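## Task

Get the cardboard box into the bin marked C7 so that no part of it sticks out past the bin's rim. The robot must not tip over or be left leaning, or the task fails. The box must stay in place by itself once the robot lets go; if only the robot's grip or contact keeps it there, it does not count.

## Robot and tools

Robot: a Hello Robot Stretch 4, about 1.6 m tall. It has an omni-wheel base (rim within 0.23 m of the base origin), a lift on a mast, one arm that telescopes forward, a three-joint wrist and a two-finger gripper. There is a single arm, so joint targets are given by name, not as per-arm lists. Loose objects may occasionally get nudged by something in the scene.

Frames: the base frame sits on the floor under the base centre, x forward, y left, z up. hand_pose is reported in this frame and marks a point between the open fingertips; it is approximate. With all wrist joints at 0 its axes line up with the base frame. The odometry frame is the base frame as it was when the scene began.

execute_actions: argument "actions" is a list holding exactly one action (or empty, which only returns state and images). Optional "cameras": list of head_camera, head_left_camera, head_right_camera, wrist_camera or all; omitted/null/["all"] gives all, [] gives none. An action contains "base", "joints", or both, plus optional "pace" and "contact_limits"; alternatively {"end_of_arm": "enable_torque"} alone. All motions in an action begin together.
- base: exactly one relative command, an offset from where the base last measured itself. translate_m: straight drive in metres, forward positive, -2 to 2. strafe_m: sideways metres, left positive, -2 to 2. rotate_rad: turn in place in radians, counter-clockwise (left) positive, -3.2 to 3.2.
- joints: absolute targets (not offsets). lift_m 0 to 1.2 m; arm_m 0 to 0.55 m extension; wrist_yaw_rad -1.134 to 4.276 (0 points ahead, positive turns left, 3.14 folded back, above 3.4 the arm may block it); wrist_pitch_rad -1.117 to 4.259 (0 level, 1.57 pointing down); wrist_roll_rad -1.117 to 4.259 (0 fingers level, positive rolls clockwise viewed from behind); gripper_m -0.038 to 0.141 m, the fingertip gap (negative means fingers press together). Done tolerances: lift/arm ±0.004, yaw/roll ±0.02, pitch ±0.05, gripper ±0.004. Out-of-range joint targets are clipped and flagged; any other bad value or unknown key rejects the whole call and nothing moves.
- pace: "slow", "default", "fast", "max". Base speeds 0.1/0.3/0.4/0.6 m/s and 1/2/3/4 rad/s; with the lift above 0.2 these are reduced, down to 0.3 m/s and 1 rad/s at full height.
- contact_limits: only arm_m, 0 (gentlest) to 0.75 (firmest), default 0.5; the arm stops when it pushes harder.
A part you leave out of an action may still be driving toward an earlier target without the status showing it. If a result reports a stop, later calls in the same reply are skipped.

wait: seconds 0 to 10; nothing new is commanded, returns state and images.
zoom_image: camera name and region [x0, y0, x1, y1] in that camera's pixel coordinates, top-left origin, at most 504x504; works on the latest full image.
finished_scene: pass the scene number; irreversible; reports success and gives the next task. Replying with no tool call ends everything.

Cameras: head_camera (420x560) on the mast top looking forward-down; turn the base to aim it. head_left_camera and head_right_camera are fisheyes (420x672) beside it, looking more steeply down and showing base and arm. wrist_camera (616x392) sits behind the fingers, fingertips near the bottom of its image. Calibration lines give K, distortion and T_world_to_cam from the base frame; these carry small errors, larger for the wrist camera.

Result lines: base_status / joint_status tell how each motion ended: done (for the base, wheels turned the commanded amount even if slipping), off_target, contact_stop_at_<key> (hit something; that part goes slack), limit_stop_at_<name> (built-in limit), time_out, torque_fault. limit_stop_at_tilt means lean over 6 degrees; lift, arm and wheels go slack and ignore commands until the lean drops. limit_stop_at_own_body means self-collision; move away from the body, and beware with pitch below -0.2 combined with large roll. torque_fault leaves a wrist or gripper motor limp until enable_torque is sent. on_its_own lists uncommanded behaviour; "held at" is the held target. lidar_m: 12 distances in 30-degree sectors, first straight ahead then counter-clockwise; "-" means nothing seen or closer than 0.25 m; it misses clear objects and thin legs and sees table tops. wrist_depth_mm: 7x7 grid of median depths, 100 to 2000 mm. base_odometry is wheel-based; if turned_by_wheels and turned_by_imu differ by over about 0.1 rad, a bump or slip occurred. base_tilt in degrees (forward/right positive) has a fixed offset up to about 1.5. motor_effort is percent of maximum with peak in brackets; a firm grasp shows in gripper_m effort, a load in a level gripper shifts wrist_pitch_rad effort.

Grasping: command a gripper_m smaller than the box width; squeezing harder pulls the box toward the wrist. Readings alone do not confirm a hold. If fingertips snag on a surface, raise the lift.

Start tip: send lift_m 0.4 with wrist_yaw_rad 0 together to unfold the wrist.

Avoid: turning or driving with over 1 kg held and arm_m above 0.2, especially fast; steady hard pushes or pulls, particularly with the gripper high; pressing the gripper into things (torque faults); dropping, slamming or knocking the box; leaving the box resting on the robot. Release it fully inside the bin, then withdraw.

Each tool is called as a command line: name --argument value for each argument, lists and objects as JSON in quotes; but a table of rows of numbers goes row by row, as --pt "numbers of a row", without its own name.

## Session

execute_actions --actions '[]'

Scene clock: 0.00 s.
base_odometry: x=+0.000 y=+0.000 heading=+0.000 (m, m, rad; odometry frame)
turned_by_wheels: +0.000 (rad since the last result)
turned_by_imu: +0.000 (rad since the last result)
base_tilt: forward=-0.4 right=-0.3 (deg)
lidar_m: 0.95 0.99 1.40 2.24 1.03 0.75 0.71 0.77 0.71 0.67 0.71 0.98
base_status: not commanded
joint_positions: lift_m=+0.203 arm_m=+0.000 wrist_yaw_rad=+3.121 wrist_pitch_rad=-0.002 wrist_roll_rad=-0.006 gripper_m=+0.057
joint_status: not commanded
motor_effort: lift_m=+21 arm_m=+0 wrist_yaw_rad=+0 wrist_pitch_rad=-7 wrist_roll_rad=-1 gripper_m=-4 wheel_0=+0 wheel_1=+0 wheel_2=+0 (%)
hand_pose: x=-0.1155 y=+0.0935 z=+0.3823 quat_wxyz=(+0.011, +0.001, -0.003, +1.000) (m; base frame)
wrist_depth_mm: - 143 904 891 891 878 866 / - 135 193 904 891 878 866 / - 117 150 891 866 878 854 / - 130 185 878 878 866 854 / 140 174 866 866 866 854 854 / 878 878 866 854 213 854 842 / 878 866 866 866 842 854 854
pictures: head_camera, head_left_camera, head_right_camera, wrist_camera
camera_calibration (this result's frames):
wrist_camera: T_world_to_cam=[[0.0000646382, 0.998881, -0.047304, -0.0627467], [-0.0431724, -0.0472571, -0.997949, 0.444487], [-0.999068, 0.00210673, 0.043121, 0.0960703], [0, 0, 0, 1]] pos_world=[0.115174, 0.0834793, 0.436465]
Images, in order (width x height): head_camera 420x560, head_left_camera 420x672, head_right_camera 420x672, wrist_camera 616x392.

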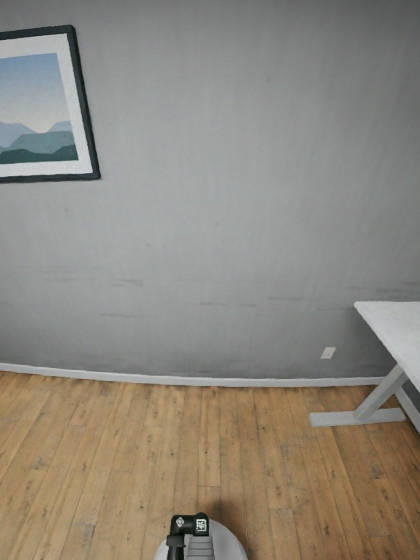

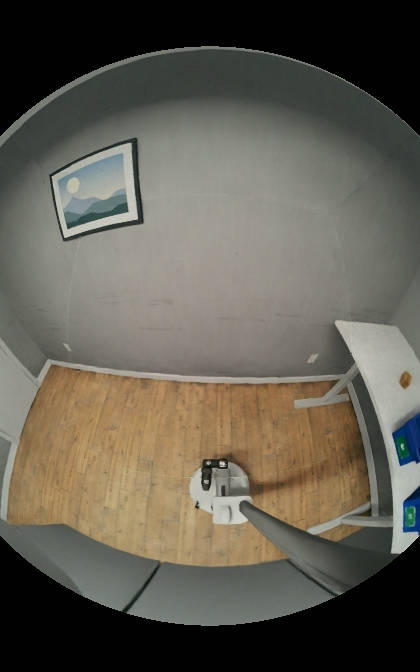

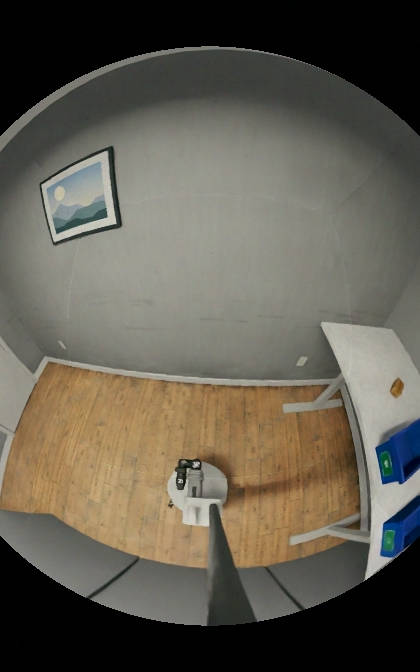

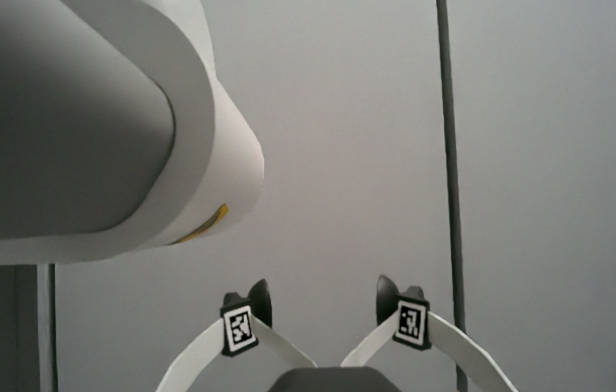

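execute_actions --actions '[{"base":{"rotate_rad":-1.6},"joints":{"lift_m":0.85,"wrist_yaw_rad":0,"wrist_pitch_rad":0.3,"gripper_m":0.14}}]' --cameras '["head_camera","wrist_camera"]'

Scene clock: 3.53 s.
base_odometry: x=+0.000 y=+0.000 heading=-1.600 (m, m, rad; odometry frame)
turned_by_wheels: -1.600 (rad since the last result)
turned_by_imu: -1.585 (rad since the last result)
base_tilt: forward=-0.3 right=-0.4 (deg)
lidar_m: 0.66 0.70 0.97 0.94 0.99 1.36 2.23 1.07 0.75 0.73 0.77 0.71
base_status: done
joint_positions: lift_m=+0.850 arm_m=+0.000 wrist_yaw_rad=+0.000 wrist_pitch_rad=+0.302 wrist_roll_rad=-0.006 gripper_m=+0.140
joint_status: all done
motor_effort: lift_m=+24(25) arm_m=-1(0) wrist_yaw_rad=-2(5) wrist_pitch_rad=-6(7) wrist_roll_rad=-3(1) gripper_m=+0(3) wheel_0=+1(4) wheel_1=+1(5) wheel_2=+0(5) (%)
hand_pose: x=+0.4465 y=-0.0873 z=+0.9421 quat_wxyz=(+0.989, -0.003, +0.150, +0.001) (m; base frame)
wrist_depth_mm: 1182 1138 1160 1182 1138 1160 1025 / 1229 1205 1205 1229 1182 462 904 / 1281 854 492 627 647 496 496 / 544 521 504 484 521 500 484 / 1366 1366 1366 1336 1366 1308 1025 / 1430 1397 1397 1430 1430 206 1060 / 1499 1499 1430 160 1464 1008 1078
pictures: head_camera, wrist_camera
camera_calibration (this result's frames):
wrist_camera: T_world_to_cam=[[0.00614152, -0.998659, -0.0514063, -0.0289951], [-0.258802, 0.0480684, -0.964734, 1.09224], [0.965911, 0.019229, -0.25816, 0.0417547], [0, 0, 0, 1]] pos_world=[0.242521, -0.0822614, 1.06301]
Images, in order (width x height): head_camera 420x560, wrist_camera 616x392.

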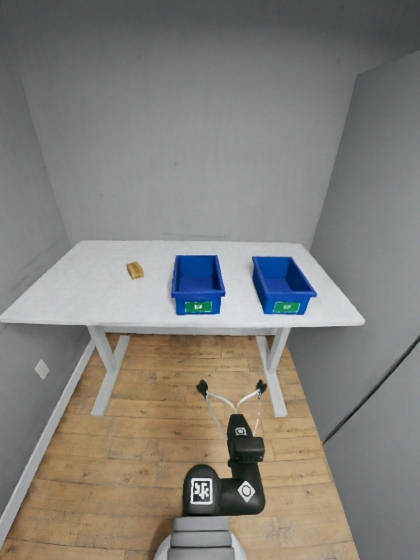

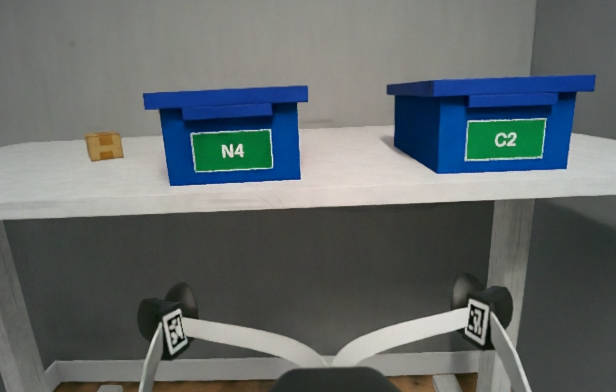

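execute_actions --actions '[{"base":{"strafe_m":0.48},"joints":{"wrist_pitch_rad":1.57,"lift_m":1.2}}]' --cameras '[]'

execute_actions --actions '[{"base":{"translate_m":0.38},"joints":{"arm_m":0.36}}]' --cameras '["wrist_camera"]'

Scene clock: 6.67 s.
base_odometry: x=+0.480 y=-0.014 heading=-1.600 (m, m, rad; odometry frame)
turned_by_wheels: +0.000 (rad since the last result)
turned_by_imu: +0.002 (rad since the last result)
base_tilt: forward=-0.4 right=-0.4 (deg)
lidar_m: 0.65 0.68 0.49 0.47 0.50 0.67 2.02 1.73 1.26 1.22 0.99 0.70
base_status: done
joint_positions: lift_m=+1.199 arm_m=+0.000 wrist_yaw_rad=+0.000 wrist_pitch_rad=+1.570 wrist_roll_rad=-0.006 gripper_m=+0.140
joint_status: all done
joint sent to its limit — the command would take lift_m past its upper limit, so that joint was sent only as far as its limit.
motor_effort: lift_m=+24(25) arm_m=+0(1) wrist_yaw_rad=-1(0) wrist_pitch_rad=-1(2) wrist_roll_rad=-2(2) gripper_m=-2(1) wheel_0=+1(8) wheel_1=+1(8) wheel_2=+1(1) (%)
hand_pose: x=+0.1714 y=-0.0874 z=+1.0884 quat_wxyz=(+0.707, -0.002, +0.707, +0.002) (m; base frame)
wrist_depth_mm: 866 1281 1366 1366 1366 1366 1336 / 842 1229 1336 1366 1366 1336 1366 / 831 1229 1336 1336 1366 1336 1336 / 831 1205 1336 1308 1336 1308 1336 / 831 1205 1336 1138 1308 1308 1308 / 820 1042 1098 1118 1336 207 1308 / 831 1042 1336 160 1308 1336 1281
pictures: none
No camera images: the call's "cameras" was empty. Leave "cameras" out to get every camera's image.

Scene clock: 9.43 s.
base_odometry: x=+0.469 y=-0.394 heading=-1.600 (m, m, rad; odometry frame)
turned_by_wheels: +0.000 (rad since the last result)
turned_by_imu: -0.002 (rad since the last result)
base_tilt: forward=-0.3 right=-0.4 (deg)
lidar_m: 0.29 0.30 0.42 0.46 0.48 0.71 1.97 1.76 1.27 1.21 0.45 0.31
base_status: done
joint_positions: lift_m=+1.199 arm_m=+0.359 wrist_yaw_rad=+0.000 wrist_pitch_rad=+1.570 wrist_roll_rad=-0.006 gripper_m=+0.140
joint_status: all done
motor_effort: lift_m=+23(24) arm_m=+7(8) wrist_yaw_rad=+0(2) wrist_pitch_rad=+0(1) wrist_roll_rad=-1(1) gripper_m=-2(1) wheel_0=+0(5) wheel_1=-1(6) wheel_2=+2(8) (%)
hand_pose: x=+0.5300 y=-0.0874 z=+1.0884 quat_wxyz=(+0.707, -0.002, +0.707, +0.002) (m; base frame)
wrist_depth_mm: 375 373 373 368 366 368 368 / 375 373 370 370 364 364 364 / 373 370 370 366 317 364 359 / 370 370 368 366 359 362 357 / 368 366 364 366 364 359 355 / 366 366 364 362 357 207 357 / 364 362 362 160 355 355 355
pictures: wrist_camera
camera_calibration (this result's frames):
wrist_camera: T_world_to_cam=[[-0.0471525, -0.998669, -0.0208861, -0.0270531], [-0.998012, 0.0479763, -0.040874, 0.641182], [0.0418216, 0.0189173, -0.998946, 1.29493], [0, 0, 0, 1]] pos_world=[0.584476, -0.0822752, 1.31921]
Images, in order (width x height): wrist_camera 616x392.

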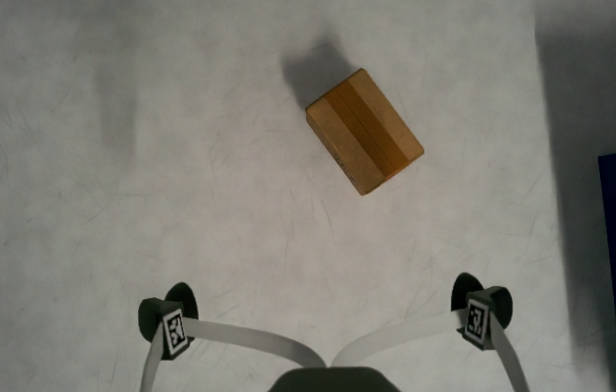

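execute_actions --actions '[{"base":{"strafe_m":-0.03},"joints":{"arm_m":0.48,"wrist_roll_rad":0.95}}]' --cameras '[]'

execute_actions --actions '[{"joints":{"lift_m":1.095}}]' --cameras '["wrist_camera"]'

execute_actions --actions '[{"joints":{"gripper_m":0.05}}]' --cameras '[]'

execute_actions --actions '[{"joints":{"lift_m":1.2,"wrist_roll_rad":0}}]' --cameras '[]'

execute_actions --actions '[{"base":{"translate_m":-0.4},"joints":{"arm_m":0}}]' --cameras '[]'

execute_actions --actions '[{"base":{"rotate_rad":-3.17},"joints":{"lift_m":0.75}}]' --cameras '["head_camera","wrist_camera"]'

Scene clock: 11.17 s.
base_odometry: x=+0.439 y=-0.393 heading=-1.600 (m, m, rad; odometry frame)
turned_by_wheels: +0.000 (rad since the last result)
turned_by_imu: +0.000 (rad since the last result)
base_tilt: forward=-0.3 right=-0.4 (deg)
lidar_m: 0.28 0.31 0.43 0.50 0.53 0.74 2.13 1.71 1.24 1.18 0.45 0.31
base_status: done
joint_positions: lift_m=+1.199 arm_m=+0.479 wrist_yaw_rad=+0.000 wrist_pitch_rad=+1.570 wrist_roll_rad=+0.950 gripper_m=+0.140
joint_status: all done
motor_effort: lift_m=+23(23) arm_m=+7(8) wrist_yaw_rad=+1(0) wrist_pitch_rad=-1(1) wrist_roll_rad=+1(4) gripper_m=-1(1) wheel_0=-1(6) wheel_1=+0(8) wheel_2=+0(2) (%)
hand_pose: x=+0.6499 y=-0.0874 z=+1.0884 quat_wxyz=(+0.629, +0.323, +0.629, -0.323) (m; base frame)
wrist_depth_mm: 377 375 375 370 370 368 248 / 373 370 370 368 370 366 315 / 370 368 368 366 364 364 364 / 368 368 366 366 362 362 362 / 368 366 364 314 359 359 357 / 364 364 362 357 359 208 357 / 362 359 362 160 355 355 357
pictures: none
No camera images: the call's "cameras" was empty. Leave "cameras" out to get every camera's image.

Scene clock: 12.63 s.
base_odometry: x=+0.439 y=-0.393 heading=-1.600 (m, m, rad; odometry frame)
turned_by_wheels: +0.000 (rad since the last result)
turned_by_imu: +0.000 (rad since the last result)
base_tilt: forward=-0.5 right=-0.3 (deg)
lidar_m: 0.29 0.31 0.44 0.50 0.52 0.75 2.14 1.69 1.25 1.18 0.40 0.30
base_status: not commanded
joint_positions: lift_m=+1.095 arm_m=+0.479 wrist_yaw_rad=+0.000 wrist_pitch_rad=+1.570 wrist_roll_rad=+0.950 gripper_m=+0.140
joint_status: all done
motor_effort: lift_m=+17(21) arm_m=+7(7) wrist_yaw_rad=+0(0) wrist_pitch_rad=+0(2) wrist_roll_rad=+0(1) gripper_m=-1(2) wheel_0=-1(1) wheel_1=+0(0) wheel_2=+0(0) (%)
hand_pose: x=+0.6499 y=-0.0874 z=+0.9850 quat_wxyz=(+0.629, +0.323, +0.629, -0.323) (m; base frame)
wrist_depth_mm: 266 266 265 264 264 262 260 / 266 264 265 263 264 263 260 / 264 264 262 263 260 260 260 / 263 263 263 260 260 258 258 / 262 260 260 208 211 258 258 / 259 259 222 208 208 206 255 / 259 258 257 160 255 254 253
pictures: wrist_camera
camera_calibration (this result's frames):
wrist_camera: T_world_to_cam=[[-0.842941, -0.537576, -0.0215167, 0.534555], [-0.53653, 0.842916, -0.0403585, 0.525699], [0.0398325, -0.0224754, -0.998954, 1.18428], [0, 0, 0, 1]] pos_world=[0.685479, -0.129139, 1.21576]
Images, in order (width x height): wrist_camera 616x392.

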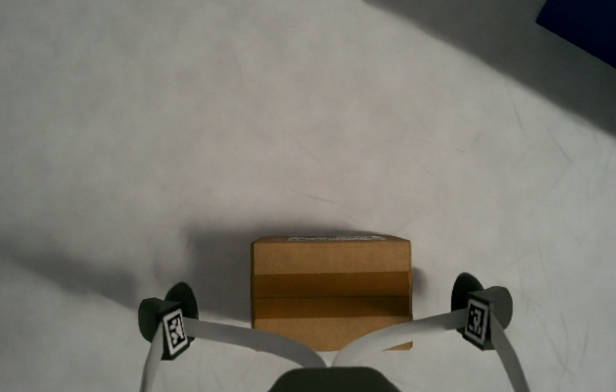

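Scene clock: 14.53 s.
base_odometry: x=+0.439 y=-0.393 heading=-1.600 (m, m, rad; odometry frame)
turned_by_wheels: +0.000 (rad since the last result)
turned_by_imu: +0.000 (rad since the last result)
base_tilt: forward=-0.2 right=-0.4 (deg)
lidar_m: 0.28 0.32 0.42 0.49 0.53 0.75 2.13 1.72 1.24 1.18 0.45 0.32
base_status: not commanded
joint_positions: lift_m=+1.095 arm_m=+0.479 wrist_yaw_rad=+0.000 wrist_pitch_rad=+1.570 wrist_roll_rad=+0.950 gripper_m=+0.051
joint_status: all done
motor_effort: lift_m=+17(17) arm_m=+7(7) wrist_yaw_rad=+0(1) wrist_pitch_rad=+1(1) wrist_roll_rad=+1(1) gripper_m=-23(24) wheel_0=-1(1) wheel_1=+0(0) wheel_2=+0(0) (%)
hand_pose: x=+0.6499 y=-0.0874 z=+0.9850 quat_wxyz=(+0.629, +0.323, +0.629, -0.323) (m; base frame)
wrist_depth_mm: 267 267 266 264 263 263 262 / 265 265 264 263 263 262 260 / 265 264 262 262 260 259 259 / 264 262 262 260 259 260 258 / 262 259 259 198 206 257 257 / 259 258 197 195 196 254 255 / 258 258 255 194 195 254 254
pictures: none
No camera images: the call's "cameras" was empty. Leave "cameras" out to get every camera's image.

Scene clock: 16.00 s.
base_odometry: x=+0.439 y=-0.393 heading=-1.600 (m, m, rad; odometry frame)
turned_by_wheels: +0.000 (rad since the last result)
turned_by_imu: +0.000 (rad since the last result)
base_tilt: forward=-0.2 right=-0.4 (deg)
lidar_m: 0.29 0.32 0.44 0.49 0.53 0.72 2.13 1.71 1.22 1.18 0.43 0.33
base_status: not commanded
joint_positions: lift_m=+1.199 arm_m=+0.479 wrist_yaw_rad=+0.000 wrist_pitch_rad=+1.570 wrist_roll_rad=+0.000 gripper_m=+0.051
joint_status: all done
joint sent to its limit — the command would take lift_m past its upper limit, so that joint was sent only as far as its limit.
motor_effort: lift_m=+24(26) arm_m=+7(7) wrist_yaw_rad=-1(0) wrist_pitch_rad=+1(0) wrist_roll_rad=-2(10) gripper_m=-25(24) wheel_0=-1(1) wheel_1=+0(0) wheel_2=+0(0) (%)
hand_pose: x=+0.6499 y=-0.0874 z=+1.0884 quat_wxyz=(+0.707, +0.000, +0.707, +0.000) (m; base frame)
wrist_depth_mm: 377 375 370 368 366 368 364 / 373 373 370 368 368 362 364 / 370 370 368 368 362 364 359 / 370 370 368 366 362 362 359 / 370 366 364 197 207 362 359 / 368 364 197 196 195 357 355 / 362 364 359 195 195 357 351
pictures: none
No camera images: the call's "cameras" was empty. Leave "cameras" out to get every camera's image.

Scene clock: 18.80 s.
base_odometry: x=+0.450 y=+0.007 heading=-1.600 (m, m, rad; odometry frame)
turned_by_wheels: +0.000 (rad since the last result)
turned_by_imu: +0.002 (rad since the last result)
base_tilt: forward=-0.3 right=-0.3 (deg)
lidar_m: 0.67 0.72 0.54 0.49 0.52 0.72 2.18 1.70 1.23 1.18 1.01 0.71
base_status: done
joint_positions: lift_m=+1.199 arm_m=+0.001 wrist_yaw_rad=+0.000 wrist_pitch_rad=+1.570 wrist_roll_rad=+0.000 gripper_m=+0.051
joint_status: all done
motor_effort: lift_m=+24(24) arm_m=-7(7) wrist_yaw_rad=-1(1) wrist_pitch_rad=+0(3) wrist_roll_rad=-2(1) gripper_m=-24(26) wheel_0=-1(5) wheel_1=+0(5) wheel_2=-1(9) (%)
hand_pose: x=+0.1723 y=-0.0874 z=+1.0884 quat_wxyz=(+0.707, +0.000, +0.707, +0.000) (m; base frame)
wrist_depth_mm: 917 1281 1366 1308 1366 1336 1308 / 904 1281 1397 1366 1336 1336 1336 / 904 1281 1336 1366 1366 1308 1308 / 878 1255 1366 1336 1366 1308 1281 / 878 1255 1366 197 207 1336 1308 / 854 1229 197 196 195 1281 1281 / 854 1025 1308 195 195 1308 1308
pictures: none
No camera images: the call's "cameras" was empty. Leave "cameras" out to get every camera's image.

Scene clock: 23.27 s.
base_odometry: x=+0.450 y=+0.007 heading=+1.513 (m, m, rad; odometry frame)
turned_by_wheels: -3.170 (rad since the last result)
turned_by_imu: -3.140 (rad since the last result)
base_tilt: forward=-0.3 right=-0.3 (deg)
lidar_m: 1.91 1.73 1.24 1.16 1.03 0.74 0.68 0.72 0.53 0.51 0.51 0.69
base_status: done
joint_positions: lift_m=+0.750 arm_m=+0.001 wrist_yaw_rad=+0.000 wrist_pitch_rad=+1.570 wrist_roll_rad=+0.000 gripper_m=+0.051
joint_status: all done
motor_effort: lift_m=+18(21) arm_m=-7(7) wrist_yaw_rad=+1(1) wrist_pitch_rad=+1(2) wrist_roll_rad=-3(2) gripper_m=-25(21) wheel_0=+1(5) wheel_1=+0(3) wheel_2=+1(5) (%)
hand_pose: x=+0.1724 y=-0.0874 z=+0.6399 quat_wxyz=(+0.707, +0.000, +0.707, +0.000) (m; base frame)
wrist_depth_mm: 904 891 904 904 891 866 654 / 904 904 878 904 878 878 661 / 904 904 891 878 878 878 668 / 904 878 878 891 866 866 676 / 904 878 676 197 208 854 683 / 866 878 196 195 196 842 691 / 878 878 647 195 194 866 699
pictures: head_camera, wrist_camera
camera_calibration (this result's frames):
wrist_camera: T_world_to_cam=[[-0.0539386, -0.998326, -0.0208835, -0.0520811], [-0.99767, 0.0547548, -0.0407107, 0.266442], [0.0417861, 0.0186389, -0.998953, 0.861858], [0, 0, 0, 1]] pos_world=[0.226999, -0.082647, 0.870715]
Images, in order (width x height): head_camera 420x560, wrist_camera 616x392.

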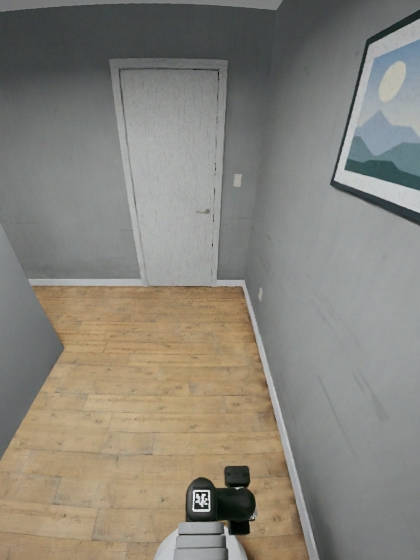

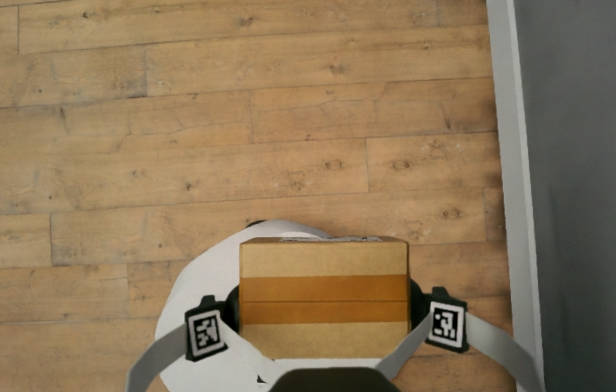

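Wall ~2.25.

execute_actions --actions '[{"base":{"translate_m":1.8}}]' --cameras '[]'

execute_actions --actions '[{"base":{"rotate_rad":1.6},"joints":{"wrist_pitch_rad":0.3}}]' --cameras '[]'

execute_actions --actions '[{"base":{"translate_m":0.6}}]' --cameras '["head_camera"]'

Scene clock: 30.93 s.
base_odometry: x=+0.553 y=+1.804 heading=+1.514 (m, m, rad; odometry frame)
turned_by_wheels: +0.000 (rad since the last result)
turned_by_imu: -0.010 (rad since the last result)
base_tilt: forward=-0.2 right=-0.4 (deg)
lidar_m: 0.38 0.45 0.61 1.65 1.33 1.72 2.21 0.71 0.48 0.45 0.49 0.43
base_status: done
joint_positions: lift_m=+0.750 arm_m=+0.001 wrist_yaw_rad=+0.000 wrist_pitch_rad=+1.570 wrist_roll_rad=+0.000 gripper_m=+0.051
joint_status: not commanded
motor_effort: lift_m=+18(18) arm_m=-7(7) wrist_yaw_rad=+0(1) wrist_pitch_rad=-1(0) wrist_roll_rad=-2(2) gripper_m=-24(24) wheel_0=+1(4) wheel_1=-1(3) wheel_2=+1(7) (%)
hand_pose: x=+0.1724 y=-0.0874 z=+0.6399 quat_wxyz=(+0.707, +0.000, +0.707, +0.000) (m; base frame)
wrist_depth_mm: 424 433 445 455 525 535 549 / 580 615 640 661 768 750 591 / 891 904 891 878 854 842 603 / 891 878 878 878 866 878 615 / 891 866 676 196 208 866 621 / 878 878 196 196 195 778 634 / 866 878 654 195 195 788 634
pictures: none
No camera images: the call's "cameras" was empty. Leave "cameras" out to get every camera's image.

Scene clock: 33.00 s.
base_odometry: x=+0.553 y=+1.804 heading=+3.113 (m, m, rad; odometry frame)
turned_by_wheels: +1.600 (rad since the last result)
turned_by_imu: +1.585 (rad since the last result)
base_tilt: forward=-0.3 right=-0.4 (deg)
lidar_m: 1.76 1.33 1.75 1.90 0.65 0.47 0.45 0.49 0.43 0.38 0.43 0.63
base_status: done
joint_positions: lift_m=+0.750 arm_m=+0.001 wrist_yaw_rad=+0.000 wrist_pitch_rad=+0.304 wrist_roll_rad=+0.000 gripper_m=+0.051
joint_status: all done
motor_effort: lift_m=+20(20) arm_m=-4(7) wrist_yaw_rad=-1(23) wrist_pitch_rad=-10(47) wrist_roll_rad=-2(5) gripper_m=-25(24) wheel_0=-1(7) wheel_1=+0(7) wheel_2=+0(11) (%)
hand_pose: x=+0.4470 y=-0.0874 z=+0.8421 quat_wxyz=(+0.989, +0.000, +0.151, +0.000) (m; base frame)
wrist_depth_mm: 946 1308 - - 1708 831 569 / 960 1255 - - 1708 831 574 / 1008 1229 - - 1756 854 585 / 1042 1255 - - 1863 866 591 / 1098 1205 - 211 1366 866 591 / 1160 1229 200 193 191 768 554 / 1205 1182 1336 182 181 778 554
pictures: none
No camera images: the call's "cameras" was empty. Leave "cameras" out to get every camera's image.

Scene clock: 36.50 s.
base_odometry: x=-0.046 y=+1.821 heading=+3.113 (m, m, rad; odometry frame)
turned_by_wheels: +0.000 (rad since the last result)
turned_by_imu: -0.004 (rad since the last result)
base_tilt: forward=-0.3 right=-0.3 (deg)
lidar_m: 1.76 0.80 0.89 2.46 1.51 1.09 1.06 0.61 0.44 0.40 0.42 0.64
base_status: done
joint_positions: lift_m=+0.750 arm_m=+0.001 wrist_yaw_rad=+0.000 wrist_pitch_rad=+0.304 wrist_roll_rad=+0.000 gripper_m=+0.051
joint_status: not commanded
motor_effort: lift_m=+20(20) arm_m=-4(4) wrist_yaw_rad=+1(0) wrist_pitch_rad=-11(10) wrist_roll_rad=-2(2) gripper_m=-24(25) wheel_0=-1(6) wheel_1=-1(3) wheel_2=+0(9) (%)
hand_pose: x=+0.4470 y=-0.0874 z=+0.8421 quat_wxyz=(+0.989, +0.000, +0.151, +0.000) (m; base frame)
wrist_depth_mm: - - - - 1618 798 559 / - - - - 1708 820 564 / 866 - - - 1708 831 569 / 831 - - - 1808 854 580 / 842 - - 211 1366 866 585 / 831 1921 201 193 190 750 585 / 820 1025 1366 182 182 768 603
pictures: head_camera
Images, in order (width x height): head_camera 420x560.

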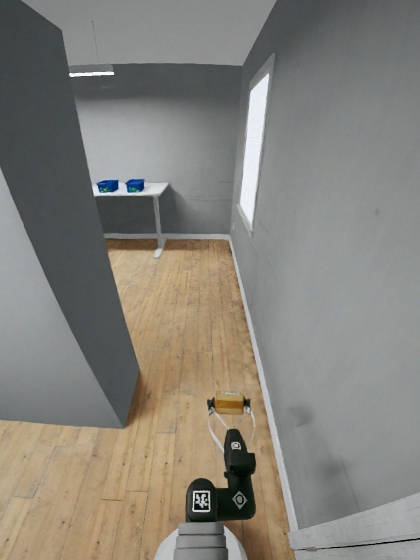

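execute_actions --actions '[{"base":{"translate_m":1.8},"joints":{"lift_m":0.85}}]' --cameras '[]'

execute_actions --actions '[{"base":{"strafe_m":1.3}}]' --cameras '["head_camera","wrist_camera"]'

Scene clock: 44.13 s.
base_odometry: x=-1.846 y=+1.872 heading=+3.113 (m, m, rad; odometry frame)
turned_by_wheels: +0.000 (rad since the last result)
turned_by_imu: -0.010 (rad since the last result)
base_tilt: forward=-0.3 right=-0.4 (deg)
lidar_m: 1.62 1.22 1.51 2.51 0.98 0.85 1.70 0.63 0.45 0.41 0.43 0.56
base_status: done
joint_positions: lift_m=+0.850 arm_m=+0.001 wrist_yaw_rad=+0.000 wrist_pitch_rad=+0.304 wrist_roll_rad=+0.000 gripper_m=+0.051
joint_status: all done
motor_effort: lift_m=+24(24) arm_m=-3(4) wrist_yaw_rad=-2(1) wrist_pitch_rad=-11(11) wrist_roll_rad=-2(1) gripper_m=-24(25) wheel_0=+0(7) wheel_1=-1(4) wheel_2=+1(8) (%)
hand_pose: x=+0.4470 y=-0.0874 z=+0.9417 quat_wxyz=(+0.989, +0.000, +0.151, +0.000) (m; base frame)
wrist_depth_mm: 1576 1576 1537 1537 1464 723 512 / 1576 1618 1618 1576 1537 741 517 / 1366 1618 1756 1661 1576 750 525 / 1661 1808 1708 1756 1661 732 530 / 1756 1808 1863 211 1281 798 512 / 1921 1808 200 193 190 683 525 / 1618 1464 1430 182 182 715 549
pictures: none
No camera images: the call's "cameras" was empty. Leave "cameras" out to get every camera's image.

Scene clock: 49.80 s.
base_odometry: x=-1.883 y=+0.572 heading=+3.113 (m, m, rad; odometry frame)
turned_by_wheels: +0.000 (rad since the last result)
turned_by_imu: +0.004 (rad since the last result)
base_tilt: forward=-0.4 right=-0.3 (deg)
lidar_m: 1.04 1.09 1.29 1.21 0.99 0.71 0.67 0.72 0.99 1.70 1.76 1.12
base_status: done
joint_positions: lift_m=+0.850 arm_m=+0.001 wrist_yaw_rad=+0.000 wrist_pitch_rad=+0.303 wrist_roll_rad=+0.000 gripper_m=+0.051
joint_status: not commanded
motor_effort: lift_m=+23(24) arm_m=-4(4) wrist_yaw_rad=-1(1) wrist_pitch_rad=-11(12) wrist_roll_rad=-2(2) gripper_m=-27(23) wheel_0=+1(9) wheel_1=+0(10) wheel_2=+0(1) (%)
hand_pose: x=+0.4470 y=-0.0874 z=+0.9418 quat_wxyz=(+0.989, +0.000, +0.151, +0.000) (m; base frame)
wrist_depth_mm: 1499 1576 1499 1499 1537 1537 1576 / 1576 1537 1618 1576 1576 1537 1576 / 1464 1160 1042 891 931 1182 1618 / 1708 1708 1661 1756 1756 1756 1708 / 1756 1756 1808 211 1808 1808 1808 / 1921 1863 200 193 191 1808 1863 / 1618 1366 1499 183 181 1366 1499
pictures: head_camera, wrist_camera
camera_calibration (this result's frames):
wrist_camera: T_world_to_cam=[[0.00381691, -0.998327, -0.0576906, -0.0221073], [-0.260041, 0.0547153, -0.964046, 1.09252], [0.96559, 0.0186816, -0.259397, 0.0425154], [0, 0, 0, 1]] pos_world=[0.243133, -0.0826424, 1.063]
Images, in order (width x height): head_camera 420x560, wrist_camera 616x392.

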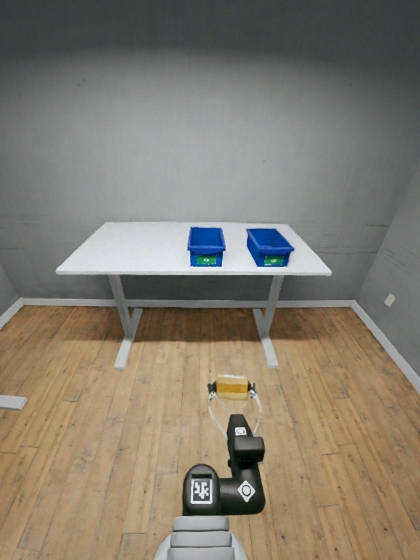

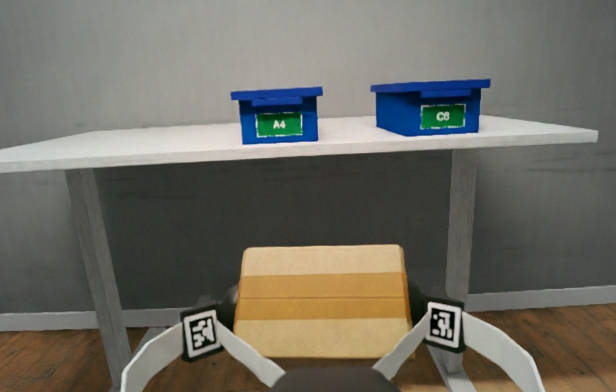

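execute_actions --actions '[{"base":{"rotate_rad":1.6}}]' --cameras '["head_camera","wrist_camera"]'

Scene clock: 52.00 s.
base_odometry: x=-1.883 y=+0.572 heading=-1.570 (m, m, rad; odometry frame)
turned_by_wheels: +1.600 (rad since the last result)
turned_by_imu: +1.585 (rad since the last result)
base_tilt: forward=-0.2 right=-0.3 (deg)
lidar_m: 1.23 0.97 0.72 0.67 0.71 1.01 1.71 1.80 1.09 1.06 1.09 1.27
base_status: done
joint_positions: lift_m=+0.850 arm_m=+0.001 wrist_yaw_rad=+0.000 wrist_pitch_rad=+0.303 wrist_roll_rad=+0.000 gripper_m=+0.051
joint_status: not commanded
motor_effort: lift_m=+23(23) arm_m=-3(4) wrist_yaw_rad=-1(1) wrist_pitch_rad=-11(12) wrist_roll_rad=-1(1) gripper_m=-25(23) wheel_0=+0(6) wheel_1=-1(3) wheel_2=+1(6) (%)
hand_pose: x=+0.4470 y=-0.0873 z=+0.9419 quat_wxyz=(+0.989, +0.000, +0.151, +0.000) (m; base frame)
wrist_depth_mm: 1708 1661 1708 1708 1618 1756 1661 / 1708 1708 1708 1756 1708 1756 1756 / 1661 1808 1863 1808 1756 1808 1808 / 1808 1921 1397 1182 1098 1060 1308 / 1366 1921 1618 211 1430 1921 1983 / 1182 1921 200 193 190 1661 1863 / 1118 1397 1464 182 182 1366 1430
pictures: head_camera, wrist_camera
camera_calibration (this result's frames):
wrist_camera: T_world_to_cam=[[0.00404523, -0.998326, -0.0576917, -0.0221439], [-0.259984, 0.0546583, -0.964065, 1.09256], [0.965604, 0.0188988, -0.259328, 0.0424425], [0, 0, 0, 1]] pos_world=[0.243154, -0.0826264, 1.06303]
Images, in order (width x height): head_camera 420x560, wrist_camera 616x392.

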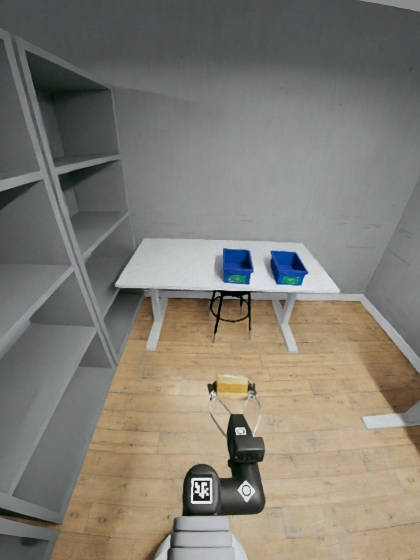

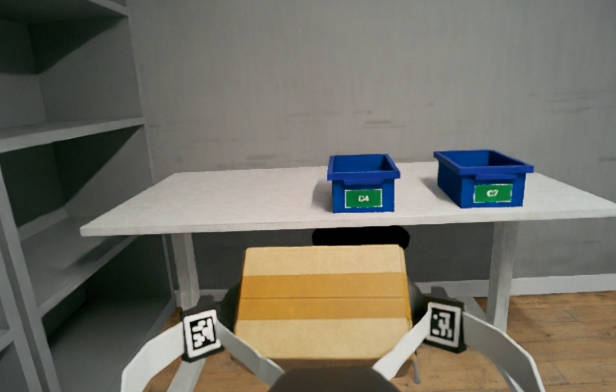

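execute_actions --actions '[{"base":{"strafe_m":-0.49},"joints":{"lift_m":1.1,"wrist_pitch_rad":1.57}}]' --cameras '[]'

execute_actions --actions '[{"base":{"translate_m":0.78},"joints":{"arm_m":0.48}}]' --cameras '["wrist_camera"]'

Scene clock: 55.17 s.
base_odometry: x=-2.373 y=+0.572 heading=-1.570 (m, m, rad; odometry frame)
turned_by_wheels: +0.000 (rad since the last result)
turned_by_imu: -0.002 (rad since the last result)
base_tilt: forward=-0.3 right=-0.3 (deg)
lidar_m: 1.21 1.27 1.22 1.16 1.24 1.79 1.72 0.83 0.58 0.55 0.58 0.81
base_status: done
joint_positions: lift_m=+1.100 arm_m=+0.001 wrist_yaw_rad=+0.000 wrist_pitch_rad=+1.570 wrist_roll_rad=+0.000 gripper_m=+0.051
joint_status: all done
motor_effort: lift_m=+24(26) arm_m=-4(3) wrist_yaw_rad=+1(2) wrist_pitch_rad=-1(9) wrist_roll_rad=-2(1) gripper_m=-25(24) wheel_0=-2(10) wheel_1=+2(10) wheel_2=+1(1) (%)
hand_pose: x=+0.1719 y=-0.0874 z=+0.9894 quat_wxyz=(+0.707, +0.000, +0.707, +0.000) (m; base frame)
wrist_depth_mm: 1281 1255 1281 1308 1255 1205 1229 / 1281 1281 1255 1229 1229 1229 1229 / 1255 1255 1229 1255 1205 1205 1229 / 1229 1229 1255 1229 1205 1205 1229 / 1229 1229 1255 211 1205 1205 1205 / 1255 1205 200 193 190 1205 1182 / 1229 1205 1182 182 182 1205 1205
pictures: none
No camera images: the call's "cameras" was empty. Leave "cameras" out to get every camera's image.

Scene clock: 59.27 s.
base_odometry: x=-2.372 y=-0.208 heading=-1.570 (m, m, rad; odometry frame)
turned_by_wheels: +0.000 (rad since the last result)
turned_by_imu: -0.004 (rad since the last result)
base_tilt: forward=-0.2 right=-0.5 (deg)
lidar_m: 0.43 0.48 0.65 1.15 1.23 1.72 2.50 0.86 0.59 0.56 1.44 0.45
base_status: done
joint_positions: lift_m=+1.100 arm_m=+0.479 wrist_yaw_rad=+0.000 wrist_pitch_rad=+1.570 wrist_roll_rad=+0.000 gripper_m=+0.051
joint_status: all done
motor_effort: lift_m=+24(24) arm_m=+7(8) wrist_yaw_rad=-1(0) wrist_pitch_rad=+0(1) wrist_roll_rad=-3(1) gripper_m=-26(25) wheel_0=+0(7) wheel_1=+0(5) wheel_2=+2(9) (%)
hand_pose: x=+0.6499 y=-0.0874 z=+0.9895 quat_wxyz=(+0.707, +0.000, +0.707, +0.000) (m; base frame)
wrist_depth_mm: 512 512 508 504 504 500 500 / 517 508 500 508 504 504 496 / 508 504 500 430 496 492 488 / 500 500 500 496 492 484 488 / 459 500 492 211 397 492 488 / 466 500 200 195 190 488 484 / 427 473 373 183 181 484 480
pictures: wrist_camera
camera_calibration (this result's frames):
wrist_camera: T_world_to_cam=[[-0.0534521, -0.998352, -0.0208885, -0.0193396], [-0.997692, 0.0542706, -0.0408073, 0.757129], [0.0418737, 0.0186591, -0.998949, 1.19099], [0, 0, 0, 1]] pos_world=[0.704476, -0.0826204, 1.22023]
Images, in order (width x height): wrist_camera 616x392.

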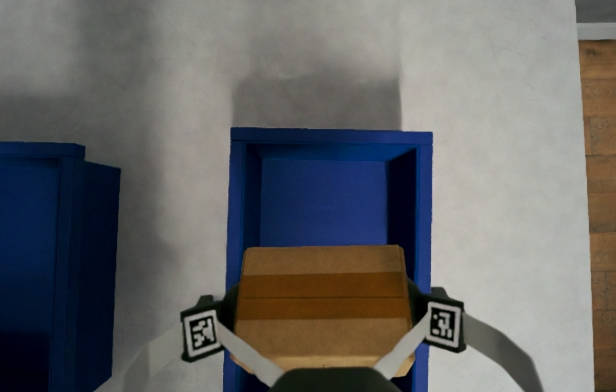

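execute_actions --actions '[{"base":{"strafe_m":-0.01},"joints":{"lift_m":0.885}}]' --cameras '[]'

execute_actions --actions '[{"joints":{"gripper_m":0.1}}]' --cameras '[]'

execute_actions --actions '[{"joints":{"lift_m":1.0}}]' --cameras '["wrist_camera"]'

Scene clock: 61.40 s.
base_odometry: x=-2.382 y=-0.208 heading=-1.570 (m, m, rad; odometry frame)
turned_by_wheels: +0.000 (rad since the last result)
turned_by_imu: +0.000 (rad since the last result)
base_tilt: forward=-0.3 right=-0.4 (deg)
lidar_m: 0.42 0.48 0.65 1.16 1.22 1.70 2.49 0.84 0.59 0.55 1.41 0.48
base_status: done
joint_positions: lift_m=+0.885 arm_m=+0.479 wrist_yaw_rad=+0.000 wrist_pitch_rad=+1.570 wrist_roll_rad=+0.000 gripper_m=+0.051
joint_status: all done
motor_effort: lift_m=+18(22) arm_m=+7(7) wrist_yaw_rad=+1(2) wrist_pitch_rad=-2(0) wrist_roll_rad=-1(2) gripper_m=-24(23) wheel_0=+0(6) wheel_1=+1(6) wheel_2=+1(3) (%)
hand_pose: x=+0.6499 y=-0.0874 z=+0.7749 quat_wxyz=(+0.707, +0.000, +0.707, +0.000) (m; base frame)
wrist_depth_mm: 289 163 163 162 161 282 281 / 286 167 195 191 189 175 159 / 286 165 279 279 277 201 158 / 285 166 278 278 277 199 158 / 283 167 277 212 274 197 156 / 282 168 200 193 191 181 156 / 281 158 235 182 182 178 155
pictures: none
No camera images: the call's "cameras" was empty. Leave "cameras" out to get every camera's image.

Scene clock: 62.73 s.
base_odometry: x=-2.382 y=-0.208 heading=-1.570 (m, m, rad; odometry frame)
turned_by_wheels: +0.000 (rad since the last result)
turned_by_imu: +0.000 (rad since the last result)
base_tilt: forward=-0.3 right=-0.4 (deg)
lidar_m: 0.41 0.46 0.65 1.16 1.23 1.70 2.50 0.83 0.58 0.55 1.41 0.48
base_status: not commanded
joint_positions: lift_m=+0.885 arm_m=+0.479 wrist_yaw_rad=+0.000 wrist_pitch_rad=+1.570 wrist_roll_rad=+0.000 gripper_m=+0.100
joint_status: all done
motor_effort: lift_m=+17(18) arm_m=+7(7) wrist_yaw_rad=-1(1) wrist_pitch_rad=+0(1) wrist_roll_rad=-2(1) gripper_m=-2(24) wheel_0=+0(0) wheel_1=+1(1) wheel_2=+1(1) (%)
hand_pose: x=+0.6499 y=-0.0874 z=+0.7749 quat_wxyz=(+0.707, +0.000, +0.707, +0.000) (m; base frame)
wrist_depth_mm: 291 164 163 162 161 281 281 / 289 167 196 192 188 175 159 / 286 176 278 279 277 202 158 / 285 165 277 277 278 201 157 / 285 166 277 274 276 198 157 / 282 167 216 224 224 184 156 / 279 159 273 162 270 169 155
pictures: none
No camera images: the call's "cameras" was empty. Leave "cameras" out to get every camera's image.

Scene clock: 64.27 s.
base_odometry: x=-2.382 y=-0.208 heading=-1.570 (m, m, rad; odometry frame)
turned_by_wheels: +0.000 (rad since the last result)
turned_by_imu: +0.000 (rad since the last result)
base_tilt: forward=-0.4 right=-0.4 (deg)
lidar_m: 0.44 0.46 0.66 1.15 1.24 1.70 2.50 0.83 0.59 0.55 1.41 0.48
base_status: not commanded
joint_positions: lift_m=+1.000 arm_m=+0.479 wrist_yaw_rad=+0.000 wrist_pitch_rad=+1.570 wrist_roll_rad=+0.000 gripper_m=+0.100
joint_status: all done
motor_effort: lift_m=+24(25) arm_m=+7(7) wrist_yaw_rad=-2(2) wrist_pitch_rad=-1(0) wrist_roll_rad=+0(2) gripper_m=+0(2) wheel_0=+0(0) wheel_1=+1(1) wheel_2=+1(1) (%)
hand_pose: x=+0.6499 y=-0.0874 z=+0.8895 quat_wxyz=(+0.707, +0.000, +0.707, +0.000) (m; base frame)
wrist_depth_mm: 413 407 399 404 399 397 397 / 407 404 402 397 399 397 397 / 404 402 309 347 320 397 394 / 382 402 370 392 389 392 389 / 384 399 324 340 357 389 387 / 389 397 216 342 347 387 387 / 394 394 294 384 304 384 384
pictures: wrist_camera
camera_calibration (this result's frames):
wrist_camera: T_world_to_cam=[[-0.0534536, -0.998352, -0.0208843, -0.0214321], [-0.997695, 0.0542705, -0.0407282, 0.752963], [0.0417945, 0.0186591, -0.998952, 1.09116], [0, 0, 0, 1]] pos_world=[0.704478, -0.0826204, 1.12023]
Images, in order (width x height): wrist_camera 616x392.

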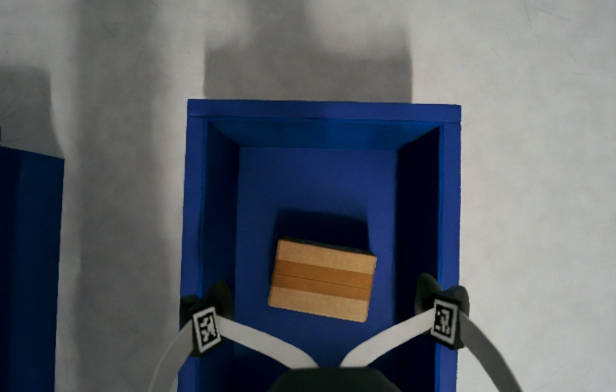

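finished_scene --scene 2

The scene is finished: the task was done.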